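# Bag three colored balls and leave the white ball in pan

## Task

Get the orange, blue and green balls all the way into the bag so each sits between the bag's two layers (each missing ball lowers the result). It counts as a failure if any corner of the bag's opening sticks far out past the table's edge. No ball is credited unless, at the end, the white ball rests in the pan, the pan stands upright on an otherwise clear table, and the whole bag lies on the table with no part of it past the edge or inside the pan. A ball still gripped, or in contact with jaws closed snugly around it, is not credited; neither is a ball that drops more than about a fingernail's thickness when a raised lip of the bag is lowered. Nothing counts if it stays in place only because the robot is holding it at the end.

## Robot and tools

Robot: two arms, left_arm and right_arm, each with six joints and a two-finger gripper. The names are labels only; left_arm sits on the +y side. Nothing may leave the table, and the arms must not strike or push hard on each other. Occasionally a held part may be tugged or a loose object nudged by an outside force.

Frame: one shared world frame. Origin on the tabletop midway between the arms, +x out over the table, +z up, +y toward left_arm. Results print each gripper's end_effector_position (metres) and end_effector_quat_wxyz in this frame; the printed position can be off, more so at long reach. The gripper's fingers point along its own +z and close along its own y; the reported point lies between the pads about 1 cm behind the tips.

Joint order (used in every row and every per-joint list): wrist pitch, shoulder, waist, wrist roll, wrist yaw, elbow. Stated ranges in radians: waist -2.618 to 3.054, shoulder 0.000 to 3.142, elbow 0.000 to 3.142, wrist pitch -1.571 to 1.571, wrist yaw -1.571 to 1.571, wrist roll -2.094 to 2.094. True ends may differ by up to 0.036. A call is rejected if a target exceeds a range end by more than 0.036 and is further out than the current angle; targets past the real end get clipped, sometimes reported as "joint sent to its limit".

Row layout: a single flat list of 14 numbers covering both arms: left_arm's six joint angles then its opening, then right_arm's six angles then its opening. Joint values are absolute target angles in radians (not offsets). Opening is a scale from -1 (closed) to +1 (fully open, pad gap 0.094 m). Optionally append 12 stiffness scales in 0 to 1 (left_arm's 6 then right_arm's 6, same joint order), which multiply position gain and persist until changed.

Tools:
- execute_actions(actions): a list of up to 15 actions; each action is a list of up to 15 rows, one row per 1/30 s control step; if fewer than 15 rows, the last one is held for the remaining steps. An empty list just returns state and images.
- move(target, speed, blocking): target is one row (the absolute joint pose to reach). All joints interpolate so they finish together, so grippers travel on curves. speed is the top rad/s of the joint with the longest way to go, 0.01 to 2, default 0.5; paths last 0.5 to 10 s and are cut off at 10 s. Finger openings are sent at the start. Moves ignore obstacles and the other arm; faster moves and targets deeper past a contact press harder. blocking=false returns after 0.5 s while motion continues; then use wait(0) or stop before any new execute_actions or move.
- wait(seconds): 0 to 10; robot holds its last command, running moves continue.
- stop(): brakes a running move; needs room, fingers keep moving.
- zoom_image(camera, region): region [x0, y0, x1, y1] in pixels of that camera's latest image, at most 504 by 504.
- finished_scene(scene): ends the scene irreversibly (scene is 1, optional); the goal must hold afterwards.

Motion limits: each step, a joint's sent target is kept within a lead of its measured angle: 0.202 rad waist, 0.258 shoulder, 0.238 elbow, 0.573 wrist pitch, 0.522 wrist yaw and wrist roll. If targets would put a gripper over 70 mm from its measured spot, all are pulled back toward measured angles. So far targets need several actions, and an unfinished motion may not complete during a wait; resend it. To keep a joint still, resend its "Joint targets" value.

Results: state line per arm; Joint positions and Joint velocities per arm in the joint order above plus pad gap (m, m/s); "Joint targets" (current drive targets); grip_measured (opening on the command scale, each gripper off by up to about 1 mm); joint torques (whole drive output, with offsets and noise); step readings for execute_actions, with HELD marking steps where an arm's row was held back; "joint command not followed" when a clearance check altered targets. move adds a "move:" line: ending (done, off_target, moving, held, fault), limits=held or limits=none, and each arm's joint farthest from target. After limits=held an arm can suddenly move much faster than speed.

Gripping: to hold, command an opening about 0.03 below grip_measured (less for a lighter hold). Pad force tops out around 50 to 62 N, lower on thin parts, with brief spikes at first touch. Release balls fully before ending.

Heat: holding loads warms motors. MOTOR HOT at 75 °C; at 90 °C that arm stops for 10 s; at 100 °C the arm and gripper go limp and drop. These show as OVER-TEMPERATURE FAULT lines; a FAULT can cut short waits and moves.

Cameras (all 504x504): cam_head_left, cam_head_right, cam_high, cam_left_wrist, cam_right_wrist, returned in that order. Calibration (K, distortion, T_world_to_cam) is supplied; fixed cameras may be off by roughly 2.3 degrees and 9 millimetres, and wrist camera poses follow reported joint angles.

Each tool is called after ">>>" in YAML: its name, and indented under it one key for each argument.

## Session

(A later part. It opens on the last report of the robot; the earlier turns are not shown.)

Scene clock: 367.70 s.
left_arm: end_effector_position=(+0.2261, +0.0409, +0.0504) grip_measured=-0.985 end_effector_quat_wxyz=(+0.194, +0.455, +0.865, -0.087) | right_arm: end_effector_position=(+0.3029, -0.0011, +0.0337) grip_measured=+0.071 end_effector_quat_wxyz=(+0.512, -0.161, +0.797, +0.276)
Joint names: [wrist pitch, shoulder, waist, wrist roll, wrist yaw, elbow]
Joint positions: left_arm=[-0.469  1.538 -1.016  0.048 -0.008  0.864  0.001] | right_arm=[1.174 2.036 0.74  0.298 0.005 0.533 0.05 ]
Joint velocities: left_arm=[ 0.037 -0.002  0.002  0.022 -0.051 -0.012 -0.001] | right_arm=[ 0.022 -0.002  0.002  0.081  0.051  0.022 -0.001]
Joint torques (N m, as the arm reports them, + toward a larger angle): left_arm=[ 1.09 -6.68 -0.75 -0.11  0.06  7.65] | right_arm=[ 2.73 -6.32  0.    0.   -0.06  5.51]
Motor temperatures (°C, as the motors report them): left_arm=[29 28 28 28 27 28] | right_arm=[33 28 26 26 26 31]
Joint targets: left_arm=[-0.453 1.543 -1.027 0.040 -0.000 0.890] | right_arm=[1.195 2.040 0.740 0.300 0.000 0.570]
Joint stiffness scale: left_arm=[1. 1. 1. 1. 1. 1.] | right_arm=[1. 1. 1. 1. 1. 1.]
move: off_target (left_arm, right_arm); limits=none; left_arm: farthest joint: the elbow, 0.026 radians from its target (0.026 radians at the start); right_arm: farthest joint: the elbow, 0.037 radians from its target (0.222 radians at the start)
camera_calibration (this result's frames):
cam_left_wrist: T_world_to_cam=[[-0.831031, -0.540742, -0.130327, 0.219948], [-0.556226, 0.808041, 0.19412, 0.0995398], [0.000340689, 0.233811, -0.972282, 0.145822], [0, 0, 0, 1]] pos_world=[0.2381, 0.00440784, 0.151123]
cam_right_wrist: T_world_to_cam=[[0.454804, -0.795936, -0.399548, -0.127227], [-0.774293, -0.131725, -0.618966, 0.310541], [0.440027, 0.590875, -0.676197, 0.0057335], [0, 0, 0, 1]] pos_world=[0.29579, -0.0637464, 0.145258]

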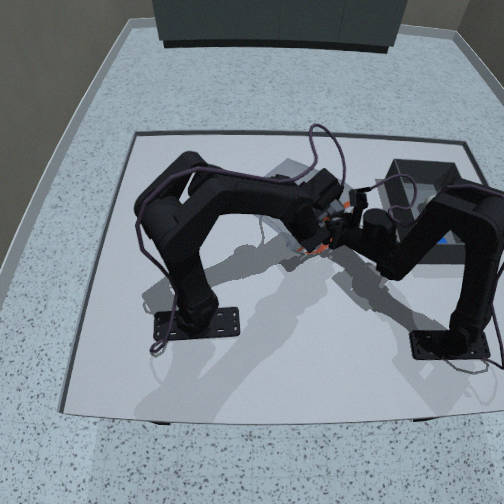

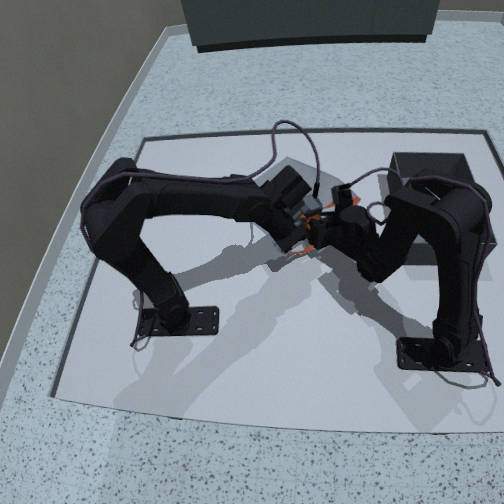

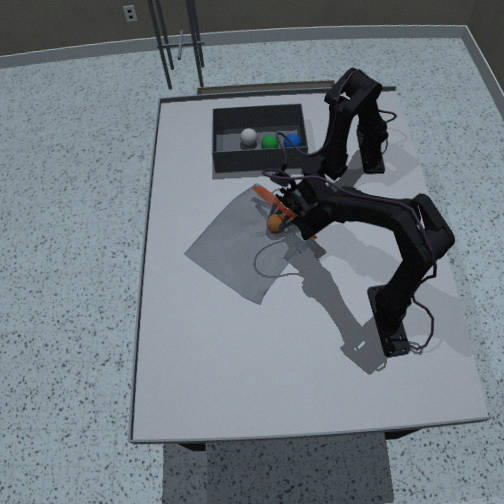

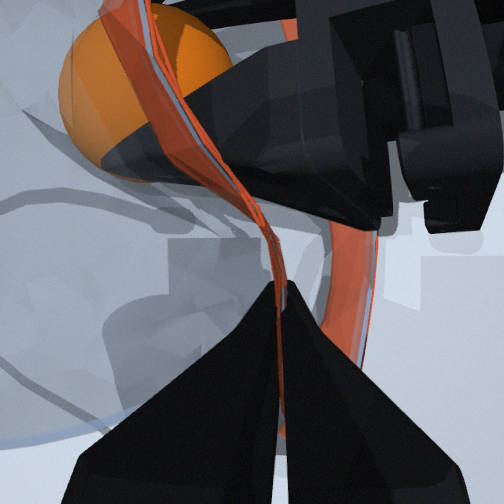

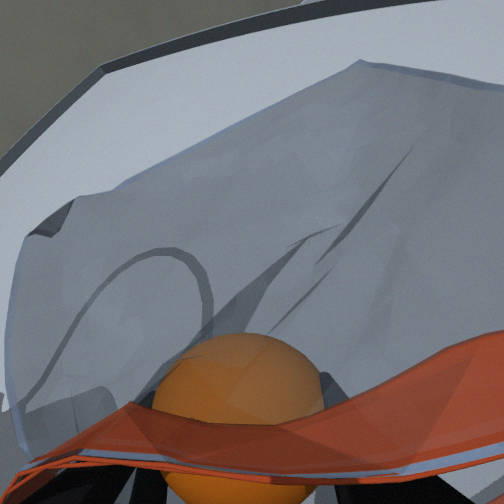

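>>> execute_actions:
  actions:
    - [[-0.453,1.543,-1.027,0.04,0.0,0.89,-1, 1.195,2.04,0.74,0.3,0.0,0.57,0.25]]
    - [[-0.453,1.543,-1.027,0.04,0.0,0.89,-1, 1.195,2.04,0.74,0.3,0.0,0.57,0.4]]

>>> move:
  target: [-0.453,1.543,-1.027,0.04,0.0,0.89,-1, 0.95,1.615,0.74,0.3,0.0,0.213,0.4]
  speed: 0.25

Scene clock: 378.60 s.
left_arm: end_effector_position=(+0.2261, +0.0409, +0.0504) grip_measured=-0.985 end_effector_quat_wxyz=(+0.194, +0.455, +0.865, -0.087) | right_arm: end_effector_position=(+0.3029, -0.0011, +0.0337) grip_measured=+0.397 end_effector_quat_wxyz=(+0.512, -0.161, +0.797, +0.276)
Joint names: [wrist pitch, shoulder, waist, wrist roll, wrist yaw, elbow]
Joint positions: left_arm=[-0.469  1.538 -1.016  0.048 -0.008  0.864  0.001] | right_arm=[1.174 2.036 0.74  0.298 0.005 0.533 0.066]
Joint velocities: left_arm=[ 0.022 -0.002  0.002  0.037 -0.11  -0.007 -0.001] | right_arm=[ 0.007  0.012  0.007  0.051  0.007 -0.007 -0.   ]
Joint torques (N m, as the arm reports them, + toward a larger angle): left_arm=[ 1.08 -6.7  -0.69 -0.11  0.08  7.65] | right_arm=[ 2.72 -6.31 -0.01 -0.01 -0.05  5.5 ]
Motor temperatures (°C, as the motors report them): left_arm=[29 28 28 28 27 29] | right_arm=[34 28 26 26 26 31]
Joint targets: left_arm=[-0.453 1.543 -1.027 0.040 0.000 0.890] | right_arm=[1.195 2.040 0.740 0.300 0.000 0.570]
Joint stiffness scale: left_arm=[1. 1. 1. 1. 1. 1.] | right_arm=[1. 1. 1. 1. 1. 1.]
Step readings (joint positions; steps 1 to 15: 1st action; 16 to 30: 2nd action):
0: left_arm=[-0.469 1.538 -1.016 0.048 -0.008 0.864] | right_arm=[1.174 2.036 0.740 0.298 0.005 0.533]
1: left_arm=[-0.469 1.538 -1.016 0.048 -0.008 0.864] | right_arm=[1.174 2.036 0.740 0.298 0.005 0.533]
2: left_arm=[-0.469 1.538 -1.016 0.048 -0.008 0.864] | right_arm=[1.174 2.036 0.740 0.298 0.005 0.533]
4: left_arm=[-0.469 1.538 -1.016 0.048 -0.008 0.864] | right_arm=[1.174 2.036 0.740 0.298 0.005 0.533]
8: left_arm=[-0.469 1.538 -1.016 0.048 -0.008 0.864] | right_arm=[1.174 2.036 0.740 0.298 0.005 0.533]
15: left_arm=[-0.469 1.538 -1.016 0.048 -0.008 0.864] | right_arm=[1.174 2.036 0.740 0.298 0.005 0.533]
16: left_arm=[-0.469 1.538 -1.016 0.048 -0.008 0.864] | right_arm=[1.174 2.036 0.740 0.298 0.005 0.533]
17: left_arm=[-0.469 1.538 -1.016 0.048 -0.008 0.864] | right_arm=[1.174 2.036 0.740 0.298 0.005 0.533]
19: left_arm=[-0.469 1.538 -1.016 0.048 -0.008 0.864] | right_arm=[1.174 2.036 0.740 0.298 0.005 0.533]
23: left_arm=[-0.469 1.538 -1.016 0.048 -0.008 0.864] | right_arm=[1.174 2.036 0.740 0.298 0.005 0.533]
30: Joint positions above
camera_calibration (this result's frames):
cam_left_wrist: T_world_to_cam=[[-0.83086, -0.541043, -0.13017, 0.219913], [-0.556482, 0.807867, 0.19411, 0.0996053], [0.000138482, 0.233716, -0.972305, 0.145873], [0, 0, 0, 1]] pos_world=[0.238125, 0.00442188, 0.151125]
cam_right_wrist: T_world_to_cam=[[0.454613, -0.795882, -0.399874, -0.127158], [-0.774452, -0.131458, -0.618824, 0.310585], [0.439944, 0.591009, -0.676135, 0.00575676], [0, 0, 0, 1]] pos_world=[0.295808, -0.0637764, 0.145242]

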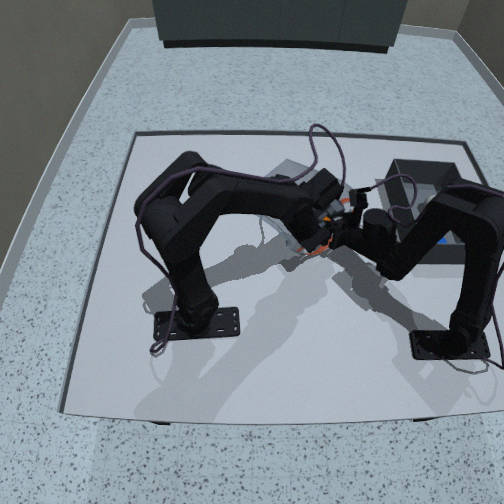

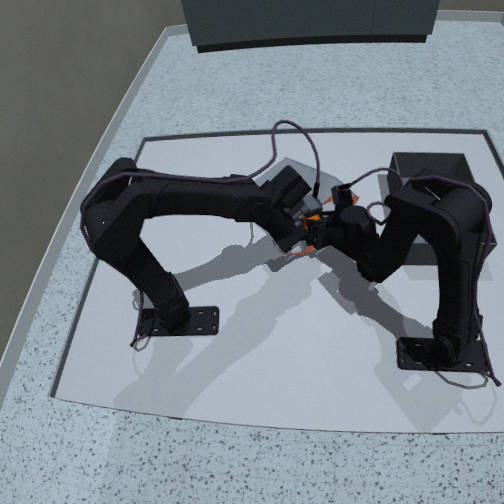

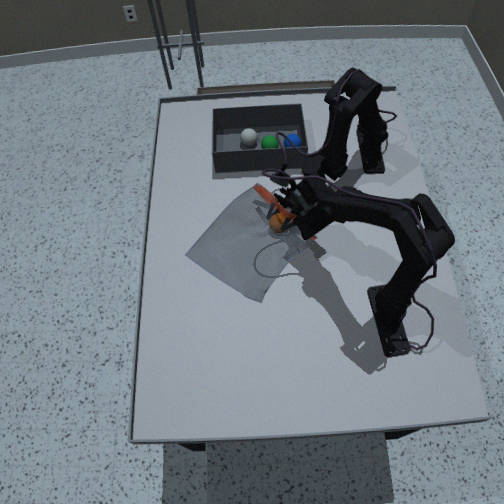

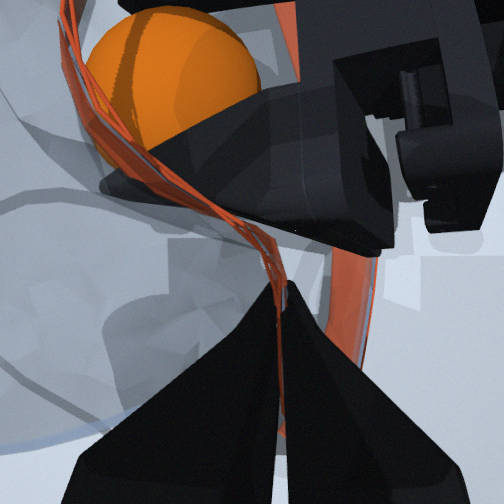

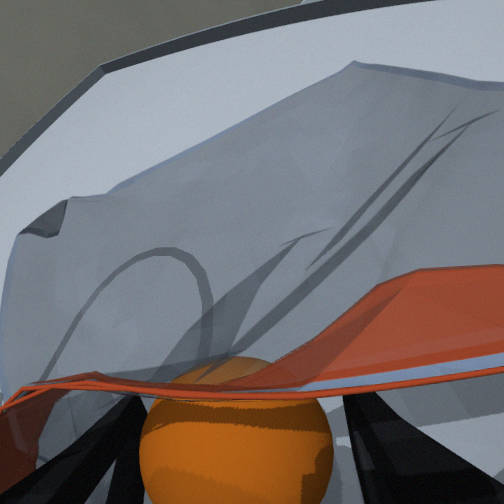

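Scene clock: 380.83 s.
left_arm: end_effector_position=(+0.2262, +0.0410, +0.0504) grip_measured=-0.985 end_effector_quat_wxyz=(+0.194, +0.455, +0.865, -0.086) | right_arm: end_effector_position=(+0.2352, -0.0581, +0.0433) grip_measured=+0.397 end_effector_quat_wxyz=(+0.469, -0.167, +0.829, +0.253)
Joint names: [wrist pitch, shoulder, waist, wrist roll, wrist yaw, elbow]
Joint positions: left_arm=[-0.469  1.538 -1.016  0.048 -0.008  0.864  0.001] | right_arm=[0.954 1.635 0.74  0.298 0.005 0.234 0.066]
Joint velocities: left_arm=[-0.007  0.017 -0.002  0.007 -0.066 -0.012  0.001] | right_arm=[ 0.022 -0.012  0.017 -0.066 -0.007 -0.032 -0.   ]
Joint torques (N m, as the arm reports them, + toward a larger angle): left_arm=[ 1.08 -6.66 -0.75 -0.1   0.07  7.66] | right_arm=[ 2.4  -5.41 -0.01  0.   -0.06  2.23]
Motor temperatures (°C, as the motors report them): left_arm=[29 28 28 28 27 29] | right_arm=[34 28 26 26 26 31]
Joint targets: left_arm=[-0.453 1.543 -1.027 0.040 0.000 0.890] | right_arm=[0.950 1.615 0.740 0.300 -0.000 0.213]
Joint stiffness scale: left_arm=[1. 1. 1. 1. 1. 1.] | right_arm=[1. 1. 1. 1. 1. 1.]
move: off_target (left_arm, right_arm); limits=none; left_arm: farthest joint: the elbow, 0.026 radians from its target (0.026 radians at the start); right_arm: farthest joint: the elbow, 0.021 radians from its target (0.320 radians at the start)
camera_calibration (this result's frames):
cam_left_wrist: T_world_to_cam=[[-0.830616, -0.541252, -0.130857, 0.220036], [-0.556845, 0.807609, 0.19414, 0.09969], [0.000602555, 0.234123, -0.972207, 0.145728], [0, 0, 0, 1]] pos_world=[0.238189, 0.00446593, 0.151117]
cam_right_wrist: T_world_to_cam=[[0.419613, -0.82533, -0.37783, -0.132304], [-0.826387, -0.175154, -0.535169, 0.262655], [0.375512, 0.536798, -0.755539, 0.0911813], [0, 0, 0, 1]] pos_world=[0.238332, -0.112135, 0.159467]

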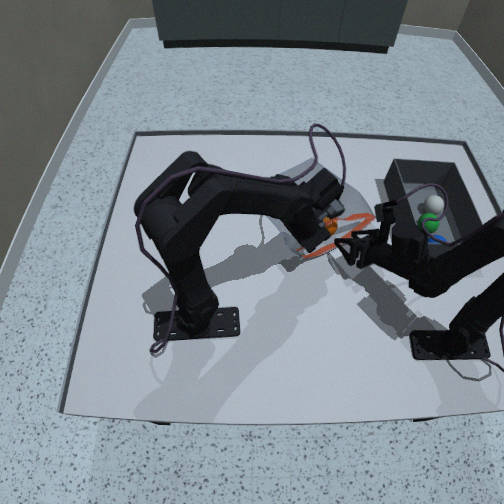

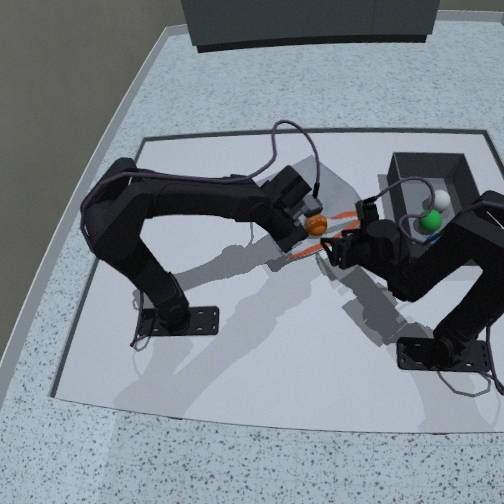

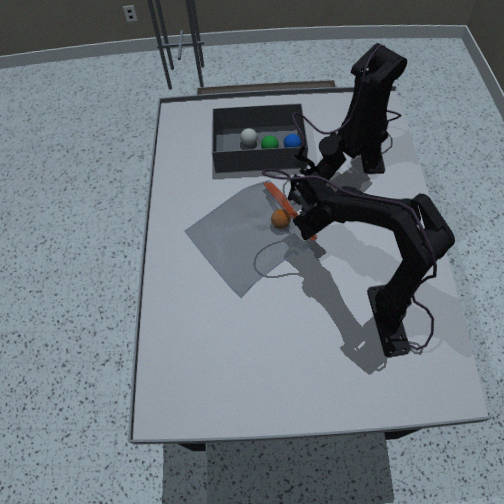

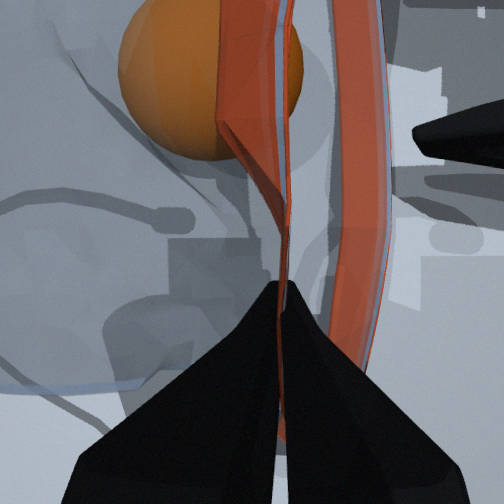

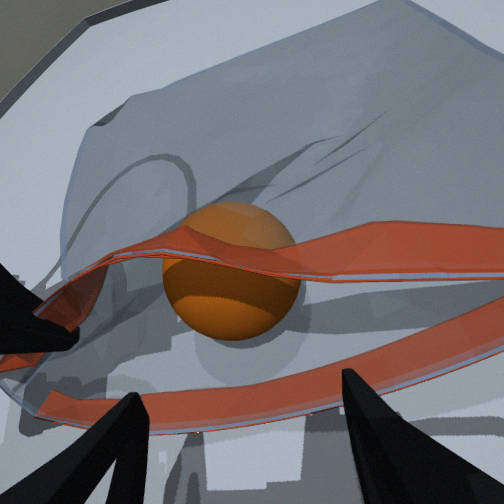

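>>> move:
  target: [-0.453,1.543,-1.027,0.04,0.0,0.89,-1, 1.10,1.82,0.753,0.3,0.0,0.33,-0.6]
  speed: 0.3

>>> move:
  target: [-0.453,1.543,-1.027,0.04,0.0,0.89,-1, 1.195,2.054,0.753,0.3,0.0,0.57,-0.6]
  speed: 0.15

Scene clock: 386.23 s.
left_arm: end_effector_position=(+0.2262, +0.0410, +0.0504) grip_measured=-0.985 end_effector_quat_wxyz=(+0.194, +0.455, +0.865, -0.086) | right_arm: end_effector_position=(+0.2505, -0.0452, +0.0278) grip_measured=-0.597 end_effector_quat_wxyz=(+0.472, -0.167, +0.827, +0.255)
Joint names: [wrist pitch, shoulder, waist, wrist roll, wrist yaw, elbow]
Joint positions: left_arm=[-0.469  1.538 -1.016  0.048 -0.008  0.864  0.001] | right_arm=[1.082 1.815 0.74  0.298 0.005 0.296 0.019]
Joint velocities: left_arm=[ 0.022 -0.012  0.002 -0.022  0.037 -0.022 -0.001] | right_arm=[-0.022 -0.002  0.007  0.022 -0.022 -0.007 -0.001]
Joint torques (N m, as the arm reports them, + toward a larger angle): left_arm=[ 1.07 -6.66 -0.7  -0.11  0.06  7.66] | right_arm=[ 2.64 -4.5   0.89 -0.01 -0.05  5.21]
Motor temperatures (°C, as the motors report them): left_arm=[29 28 28 28 27 29] | right_arm=[34 28 26 26 26 31]
Joint targets: left_arm=[-0.453 1.543 -1.027 0.040 -0.000 0.890] | right_arm=[1.100 1.820 0.753 0.300 -0.000 0.330]
Joint stiffness scale: left_arm=[1. 1. 1. 1. 1. 1.] | right_arm=[1. 1. 1. 1. 1. 1.]
move: off_target (left_arm, right_arm); limits=none; left_arm: farthest joint: the elbow, 0.026 radians from its target (0.026 radians at the start); right_arm: farthest joint: the elbow, 0.034 radians from its target (0.096 radians at the start)
camera_calibration (this result's frames):
cam_left_wrist: T_world_to_cam=[[-0.830616, -0.541252, -0.130857, 0.220036], [-0.556845, 0.807609, 0.19414, 0.09969], [0.000602555, 0.234123, -0.972207, 0.145728], [0, 0, 0, 1]] pos_world=[0.238189, 0.00446593, 0.151117]
cam_right_wrist: T_world_to_cam=[[0.422267, -0.823097, -0.379739, -0.134464], [-0.822614, -0.17198, -0.541968, 0.268646], [0.380785, 0.541234, -0.749712, 0.0655475], [0, 0, 0, 1]] pos_world=[0.252812, -0.099952, 0.143678]

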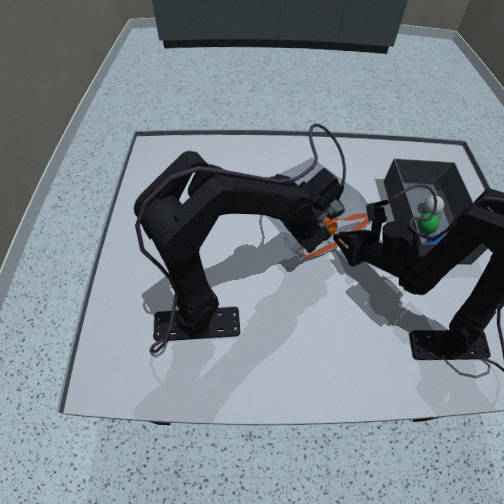

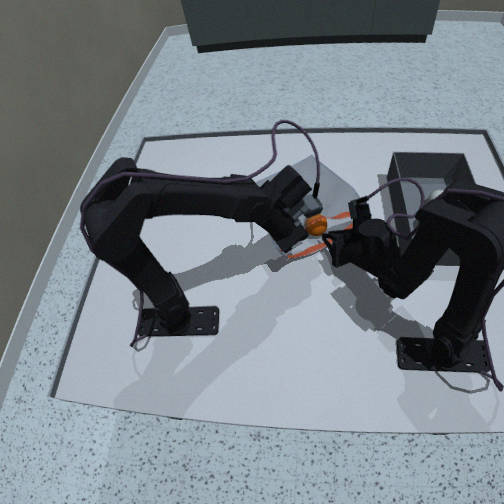

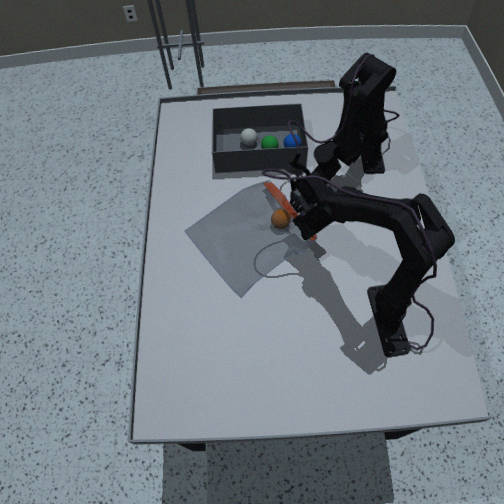

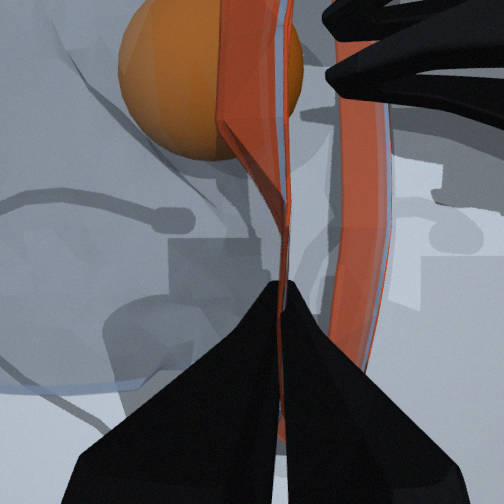

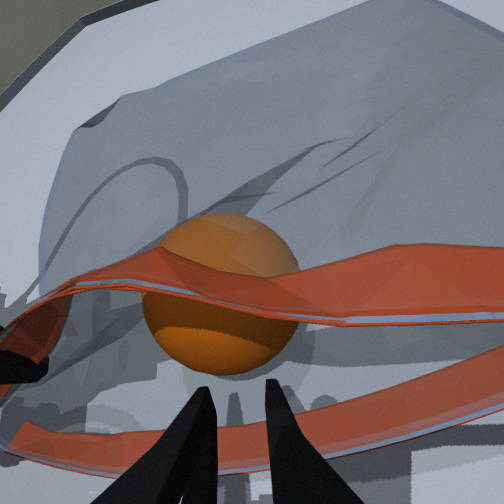

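Scene clock: 388.47 s.
left_arm: end_effector_position=(+0.2262, +0.0409, +0.0504) grip_measured=-0.985 end_effector_quat_wxyz=(+0.194, +0.455, +0.865, -0.086) | right_arm: end_effector_position=(+0.3027, -0.0013, +0.0288) grip_measured=-0.597 end_effector_quat_wxyz=(+0.508, -0.161, +0.800, +0.275)
Joint names: [wrist pitch, shoulder, waist, wrist roll, wrist yaw, elbow]
Joint positions: left_arm=[-0.468  1.538 -1.016  0.048 -0.008  0.864  0.001] | right_arm=[1.175 2.05  0.74  0.298 0.005 0.535 0.019]
Joint velocities: left_arm=[ 0.066 -0.002  0.002  0.007  0.022  0.007 -0.   ] | right_arm=[-0.066 -0.012  0.002 -0.037 -0.037 -0.002 -0.   ]
Joint torques (N m, as the arm reports them, + toward a larger angle): left_arm=[ 1.08 -6.69 -0.75 -0.11  0.07  7.7 ] | right_arm=[ 2.69 -6.36  0.9  -0.01 -0.06  5.28]
Motor temperatures (°C, as the motors report them): left_arm=[29 28 28 28 27 29] | right_arm=[34 28 26 26 26 31]
Joint targets: left_arm=[-0.453 1.543 -1.027 0.040 -0.000 0.890] | right_arm=[1.195 2.054 0.753 0.300 0.000 0.570]
Joint stiffness scale: left_arm=[1. 1. 1. 1. 1. 1.] | right_arm=[1. 1. 1. 1. 1. 1.]
move: off_target (left_arm, right_arm); limits=none; left_arm: farthest joint: the elbow, 0.026 radians from its target (0.026 radians at the start); right_arm: farthest joint: the elbow, 0.035 radians from its target (0.274 radians at the start)
camera_calibration (this result's frames):
cam_left_wrist: T_world_to_cam=[[-0.830586, -0.541292, -0.130883, 0.220043], [-0.55689, 0.807668, 0.193766, 0.0997935], [0.000826326, 0.233827, -0.972278, 0.145747], [0, 0, 0, 1]] pos_world=[0.238218, 0.00442774, 0.15117]
cam_right_wrist: T_world_to_cam=[[0.451585, -0.79843, -0.398222, -0.128255], [-0.779123, -0.135388, -0.612076, 0.308657], [0.434785, 0.586668, -0.683214, 0.00444378], [0, 0, 0, 1]] pos_world=[0.296468, -0.0632216, 0.140883]

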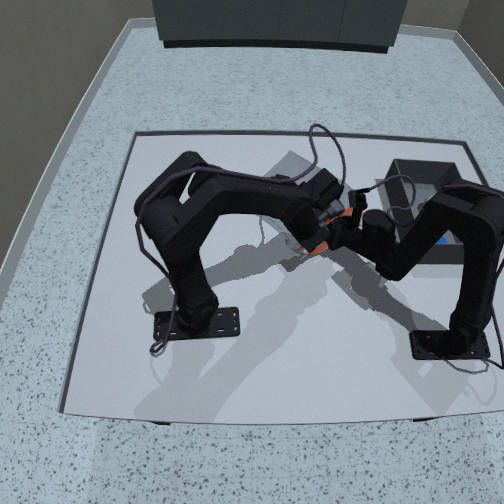

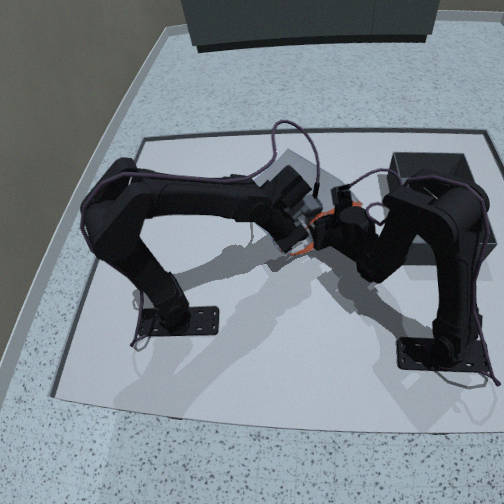

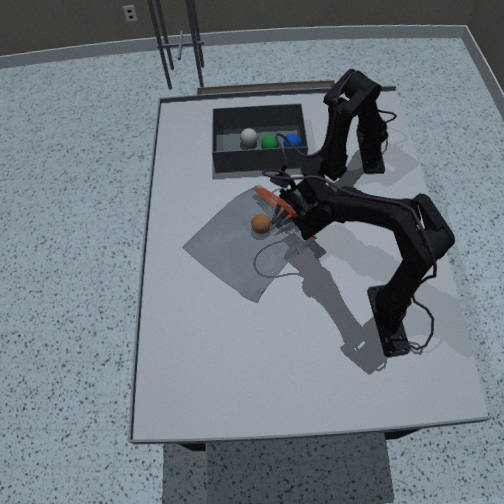

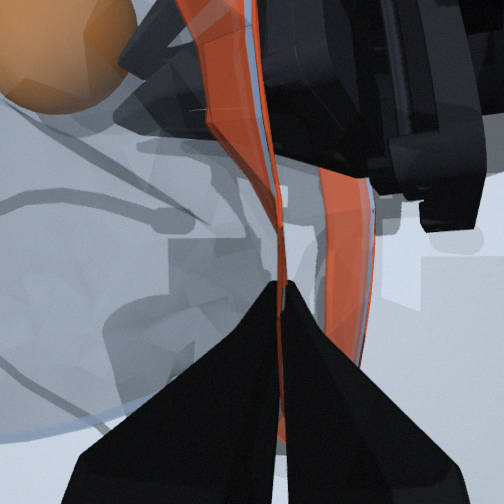

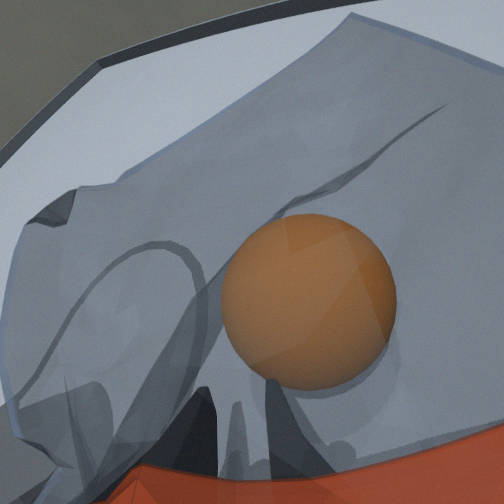

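>>> move:
  target: [-0.453,1.543,-1.027,0.04,0.0,0.89,-1, 0.95,1.615,0.74,0.3,0.0,0.213,-0.6]
  speed: 0.4

>>> move:
  target: [-0.453,1.543,-1.027,0.04,0.0,0.89,-1, -0.1,0.81,0.6,0.2,0.0,0.45,0.8]
  speed: 1.0

>>> move:
  target: [-0.453,1.543,-1.027,0.04,0.0,0.89,-1, -1.39,1.775,-0.035,0,0.0,1.69,0.8]
  speed: 1.0

Scene clock: 397.73 s.
left_arm: end_effector_position=(+0.2262, +0.0409, +0.0504) grip_measured=-0.985 end_effector_quat_wxyz=(+0.194, +0.455, +0.865, -0.087) | right_arm: end_effector_position=(+0.2350, -0.0582, +0.0430) grip_measured=-0.597 end_effector_quat_wxyz=(+0.469, -0.167, +0.830, +0.253)
Joint names: [wrist pitch, shoulder, waist, wrist roll, wrist yaw, elbow]
Joint positions: left_arm=[-0.468  1.538 -1.016  0.048 -0.008  0.864  0.001] | right_arm=[0.954 1.635 0.74  0.298 0.005 0.233 0.019]
Joint velocities: left_arm=[-0.066  0.007  0.002 -0.037 -0.081 -0.017  0.001] | right_arm=[-0.066  0.007 -0.002 -0.022 -0.037 -0.007 -0.   ]
Joint torques (N m, as the arm reports them, + toward a larger angle): left_arm=[ 1.07 -6.66 -0.72 -0.12  0.08  7.68] | right_arm=[ 2.38 -5.38  0.   -0.01 -0.06  2.27]
Motor temperatures (°C, as the motors report them): left_arm=[29 28 28 28 27 29] | right_arm=[35 28 26 26 26 31]
Joint targets: left_arm=[-0.453 1.543 -1.027 0.040 -0.000 0.890] | right_arm=[0.950 1.615 0.740 0.300 -0.000 0.213]
Joint stiffness scale: left_arm=[1. 1. 1. 1. 1. 1.] | right_arm=[1. 1. 1. 1. 1. 1.]
move: off_target (left_arm); limits=none; left_arm: farthest joint: the elbow, 0.026 radians from its target (0.026 radians at the start); right_arm: farthest joint: the shoulder, 0.020 radians from its target (0.435 radians at the start)
camera_calibration (this result's frames):
cam_left_wrist: T_world_to_cam=[[-0.830708, -0.541187, -0.13054, 0.219982], [-0.556708, 0.807797, 0.193751, 0.0997511], [0.000594324, 0.233624, -0.972327, 0.14582], [0, 0, 0, 1]] pos_world=[0.238186, 0.00440572, 0.151174]
cam_right_wrist: T_world_to_cam=[[0.419393, -0.825515, -0.37767, -0.132418], [-0.826699, -0.175417, -0.5346, 0.262363], [0.375071, 0.536427, -0.756021, 0.0912608], [0, 0, 0, 1]] pos_world=[0.238202, -0.112245, 0.159244]

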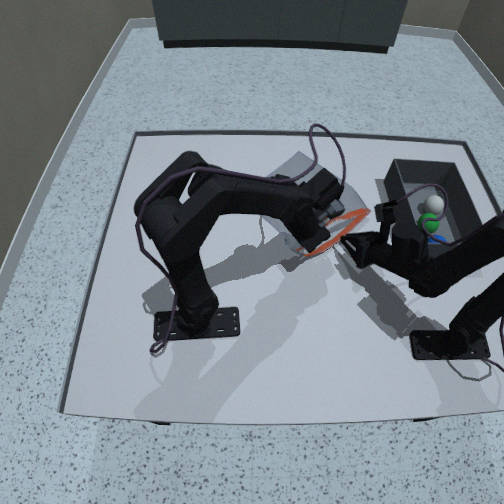

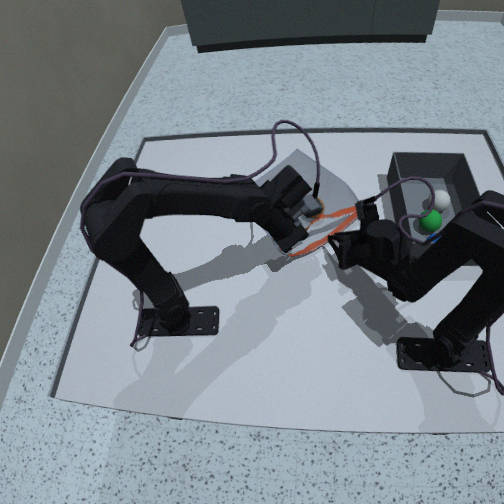

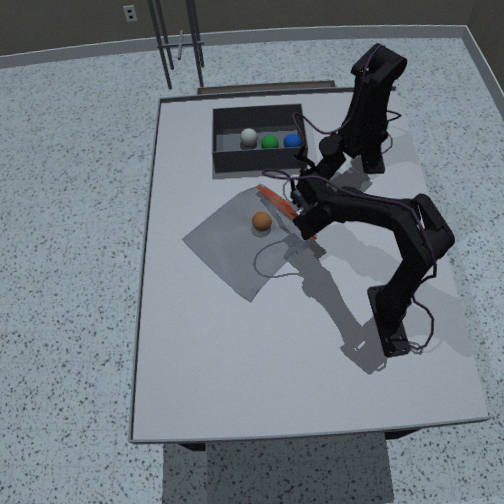

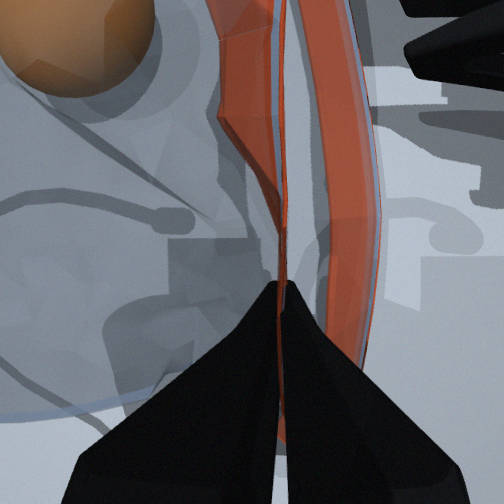

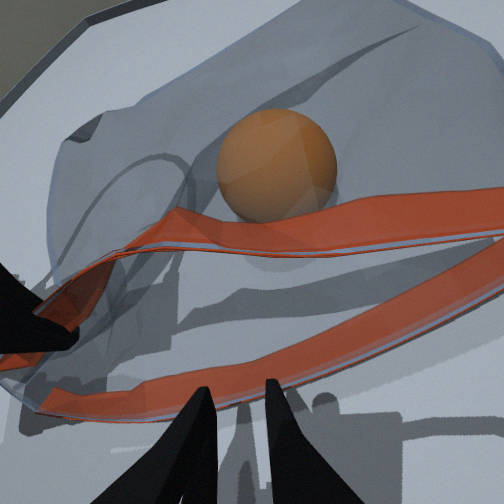

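Scene clock: 399.70 s.
left_arm: end_effector_position=(+0.2262, +0.0409, +0.0504) grip_measured=-0.985 end_effector_quat_wxyz=(+0.194, +0.455, +0.865, -0.087) | right_arm: end_effector_position=(+0.2164, -0.1251, +0.1483) grip_measured=+0.797 end_effector_quat_wxyz=(+0.469, -0.155, +0.848, +0.190)
Joint names: [wrist pitch, shoulder, waist, wrist roll, wrist yaw, elbow]
Joint positions: left_arm=[-0.468  1.538 -1.016  0.048 -0.008  0.864  0.001] | right_arm=[-0.096  0.825  0.612  0.207  0.005  0.412  0.084]
Joint velocities: left_arm=[-0.051  0.002 -0.007  0.037 -0.11   0.002  0.   ] | right_arm=[-0.007 -0.002 -0.002  0.007 -0.022 -0.007  0.   ]
Joint torques (N m, as the arm reports them, + toward a larger angle): left_arm=[ 1.08 -6.66 -0.74 -0.1   0.07  7.68] | right_arm=[ 2.36 -1.88 -0.83 -0.11 -0.06  8.46]
Motor temperatures (°C, as the motors report them): left_arm=[29 28 28 28 27 29] | right_arm=[35 28 26 26 26 31]
Joint targets: left_arm=[-0.453 1.543 -1.027 0.040 -0.000 0.890] | right_arm=[-0.100 0.810 0.600 0.200 0.000 0.450]
Joint stiffness scale: left_arm=[1. 1. 1. 1. 1. 1.] | right_arm=[1. 1. 1. 1. 1. 1.]
move: off_target (left_arm, right_arm); limits=none; left_arm: farthest joint: the elbow, 0.026 radians from its target (0.026 radians at the start); right_arm: farthest joint: the elbow, 0.038 radians from its target (0.217 radians at the start)
camera_calibration (this result's frames):
cam_left_wrist: T_world_to_cam=[[-0.830708, -0.541187, -0.13054, 0.219982], [-0.556708, 0.807797, 0.193751, 0.0997511], [0.000594324, 0.233624, -0.972327, 0.14582], [0, 0, 0, 1]] pos_world=[0.238186, 0.00440572, 0.151174]
cam_right_wrist: T_world_to_cam=[[0.344726, -0.89241, -0.29115, -0.145089], [-0.841725, -0.156571, -0.516705, 0.294494], [0.415527, 0.423189, -0.805139, 0.197997], [0, 0, 0, 1]] pos_world=[0.215625, -0.16716, 0.269339]

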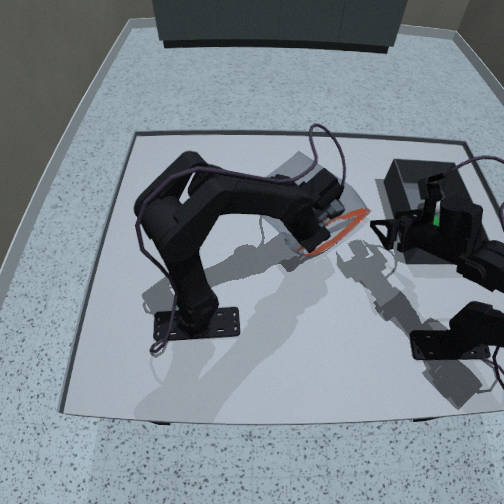

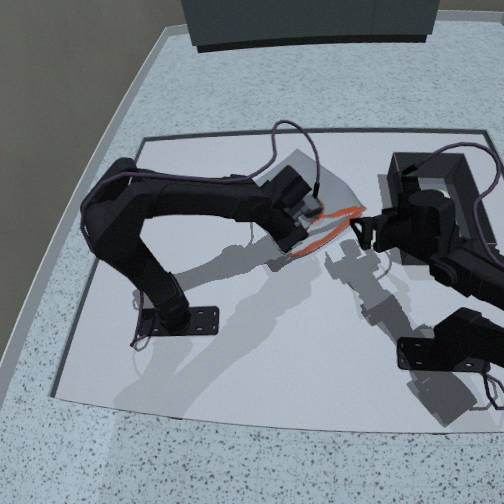

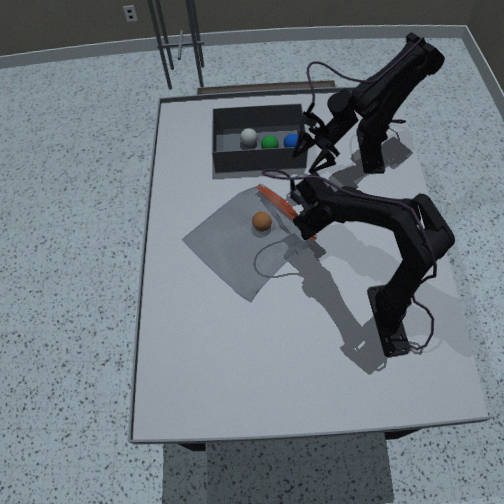

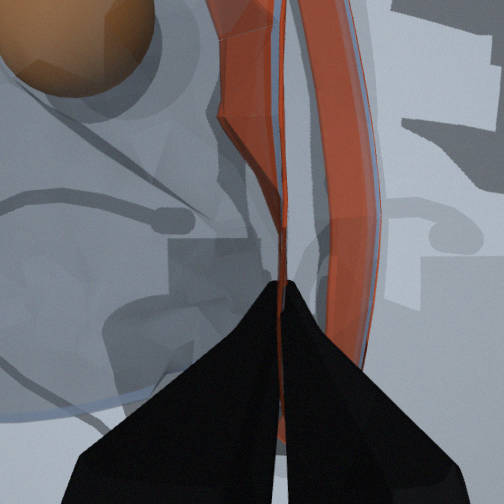

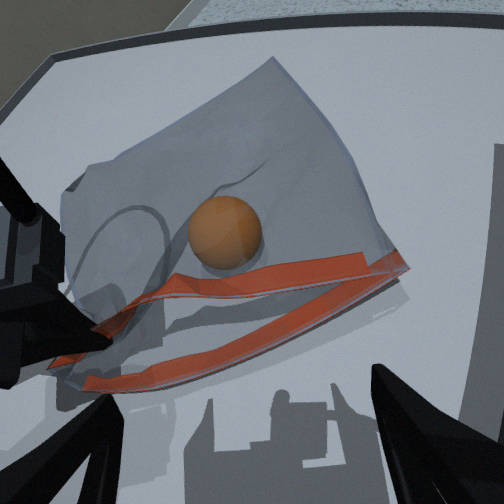

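Scene clock: 401.90 s.
left_arm: end_effector_position=(+0.2261, +0.0408, +0.0504) grip_measured=-0.985 end_effector_quat_wxyz=(+0.194, +0.455, +0.865, -0.087) | right_arm: end_effector_position=(+0.2975, -0.3145, +0.1564) grip_measured=+0.797 end_effector_quat_wxyz=(+0.029, +0.039, +0.999, -0.002)
Joint names: [wrist pitch, shoulder, waist, wrist roll, wrist yaw, elbow]
Joint positions: left_arm=[-0.468  1.538 -1.016  0.048 -0.008  0.864  0.001] | right_arm=[-1.382  1.78  -0.03   0.006  0.002  1.649  0.084]
Joint velocities: left_arm=[ 0.007 -0.002  0.012  0.007  0.051 -0.022 -0.001] | right_arm=[-0.007 -0.017  0.002 -0.007  0.022  0.002 -0.   ]
Joint torques (N m, as the arm reports them, + toward a larger angle): left_arm=[ 1.07 -6.67 -0.72 -0.11  0.08  7.7 ] | right_arm=[ 0.79 -6.95 -0.31 -0.08 -0.03  7.65]
Motor temperatures (°C, as the motors report them): left_arm=[29 28 28 28 27 29] | right_arm=[34 28 26 26 26 32]
Joint targets: left_arm=[-0.453 1.543 -1.027 0.040 0.000 0.890] | right_arm=[-1.390 1.775 -0.035 -0.000 0.000 1.690]
Joint stiffness scale: left_arm=[1. 1. 1. 1. 1. 1.] | right_arm=[1. 1. 1. 1. 1. 1.]
move: off_target (left_arm, right_arm); limits=none; left_arm: farthest joint: the elbow, 0.026 radians from its target (0.026 radians at the start); right_arm: farthest joint: the elbow, 0.041 radians from its target (1.278 radians at the start)
camera_calibration (this result's frames):
cam_left_wrist: T_world_to_cam=[[-0.83083, -0.541083, -0.130197, 0.219921], [-0.556527, 0.807926, 0.193736, 0.0997088], [0.000362276, 0.23342, -0.972376, 0.145892], [0, 0, 0, 1]] pos_world=[0.238154, 0.0043837, 0.151178]
cam_right_wrist: T_world_to_cam=[[-0.224439, -0.974375, 0.0148662, -0.244028], [-0.89575, 0.212288, 0.390596, 0.327427], [-0.383743, 0.0743484, -0.920442, 0.397082], [0, 0, 0, 1]] pos_world=[0.390901, -0.336806, 0.241227]

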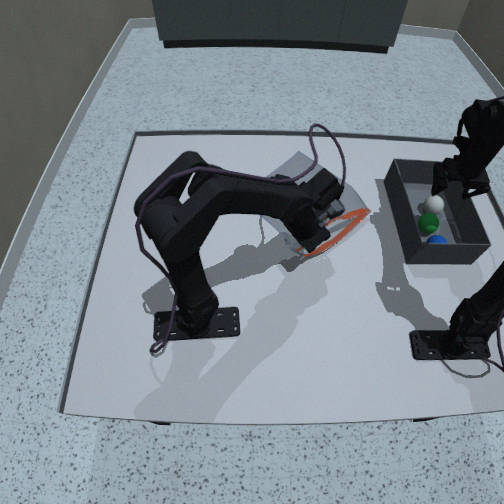

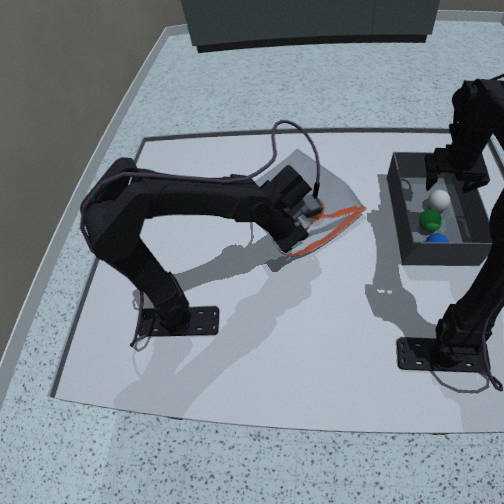

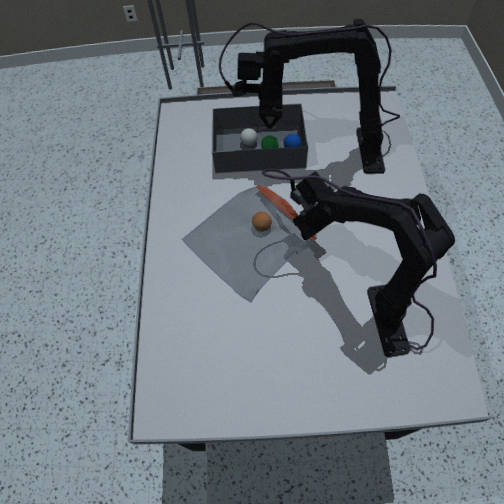

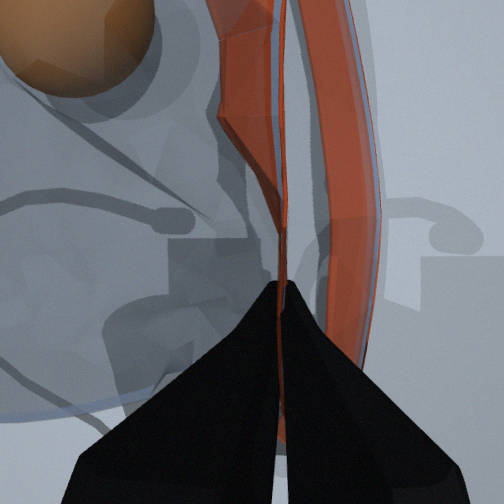

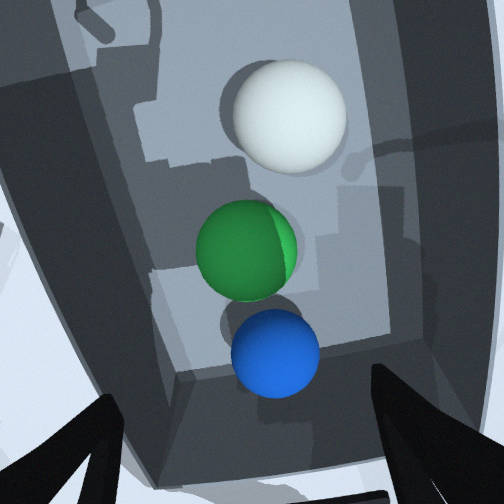

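>>> move:
  target: [-0.453,1.543,-1.027,0.04,0.0,0.89,-1, -0.885,1.851,-0.048,0,0.0,1.235,0.8]
  speed: 0.45

Scene clock: 413.73 s.
left_arm: end_effector_position=(+0.2261, +0.0408, +0.0504) grip_measured=-0.985 end_effector_quat_wxyz=(+0.194, +0.455, +0.865, -0.087) | right_arm: end_effector_position=(+0.3027, -0.3170, +0.0332) grip_measured=+0.797 end_effector_quat_wxyz=(+0.031, +0.042, +0.999, -0.002)
Joint names: [wrist pitch, shoulder, waist, wrist roll, wrist yaw, elbow]
Joint positions: left_arm=[-0.468  1.538 -1.016  0.048 -0.008  0.864  0.001] | right_arm=[-0.9    1.856 -0.037  0.006  0.002  1.248  0.084]
Joint velocities: left_arm=[ 0.007 -0.007 -0.007 -0.051  0.022 -0.007  0.001] | right_arm=[ 0.037  0.002 -0.007 -0.007 -0.051  0.017 -0.002]
Joint torques (N m, as the arm reports them, + toward a larger angle): left_arm=[ 1.08 -6.69 -0.73 -0.11  0.07  7.68] | right_arm=[ 1.03 -7.41 -0.78 -0.09 -0.03  4.04]
Motor temperatures (°C, as the motors report them): left_arm=[29 28 28 28 27 29] | right_arm=[32 28 26 26 26 32]
Joint targets: left_arm=[-0.453 1.543 -1.027 0.040 -0.000 0.890] | right_arm=[-0.885 1.851 -0.048 0.000 0.000 1.235]
Joint stiffness scale: left_arm=[1. 1. 1. 1. 1. 1.] | right_arm=[1. 1. 1. 1. 1. 1.]
move: off_target (left_arm); limits=none; left_arm: farthest joint: the elbow, 0.026 radians from its target (0.026 radians at the start); right_arm: farthest joint: the wrist pitch, 0.015 radians from its target (0.498 radians at the start)
camera_calibration (this result's frames):
cam_left_wrist: T_world_to_cam=[[-0.83083, -0.541083, -0.130197, 0.219921], [-0.556527, 0.807926, 0.193736, 0.0997088], [0.000362276, 0.23342, -0.972376, 0.145892], [0, 0, 0, 1]] pos_world=[0.238154, 0.0043837, 0.151178]
cam_right_wrist: T_world_to_cam=[[-0.230453, -0.972981, 0.0141011, -0.241149], [-0.896358, 0.2179, 0.386085, 0.382927], [-0.378726, 0.0763349, -0.922355, 0.285062], [0, 0, 0, 1]] pos_world=[0.395627, -0.339833, 0.118487]

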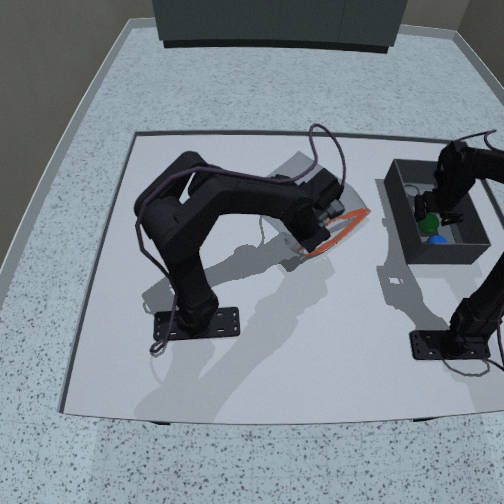

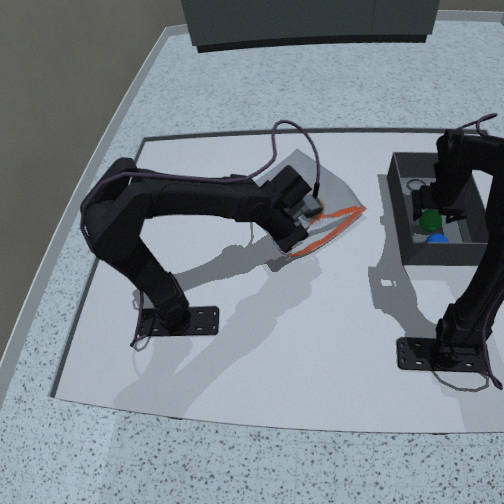

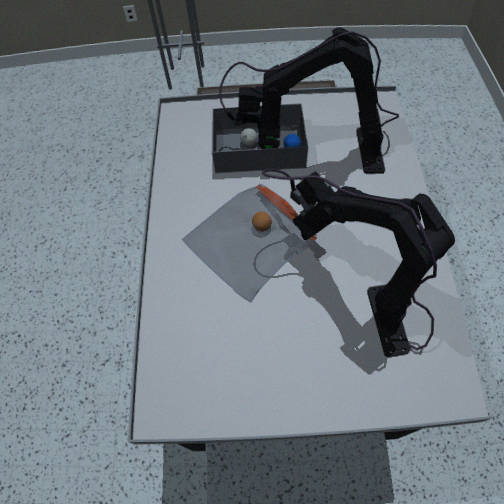

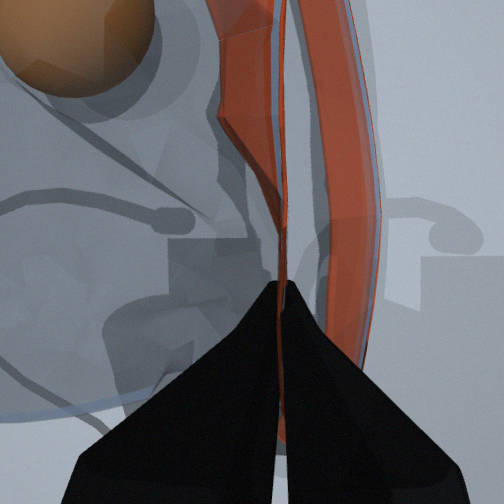

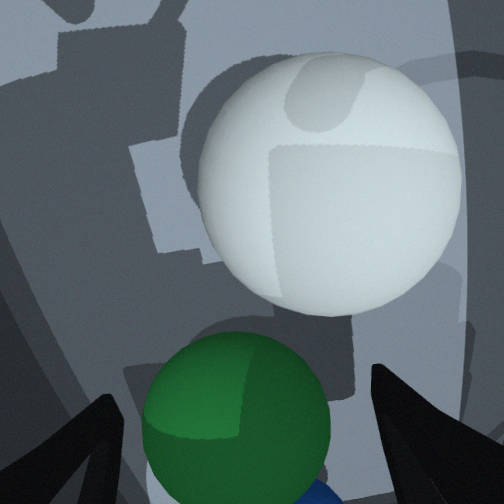

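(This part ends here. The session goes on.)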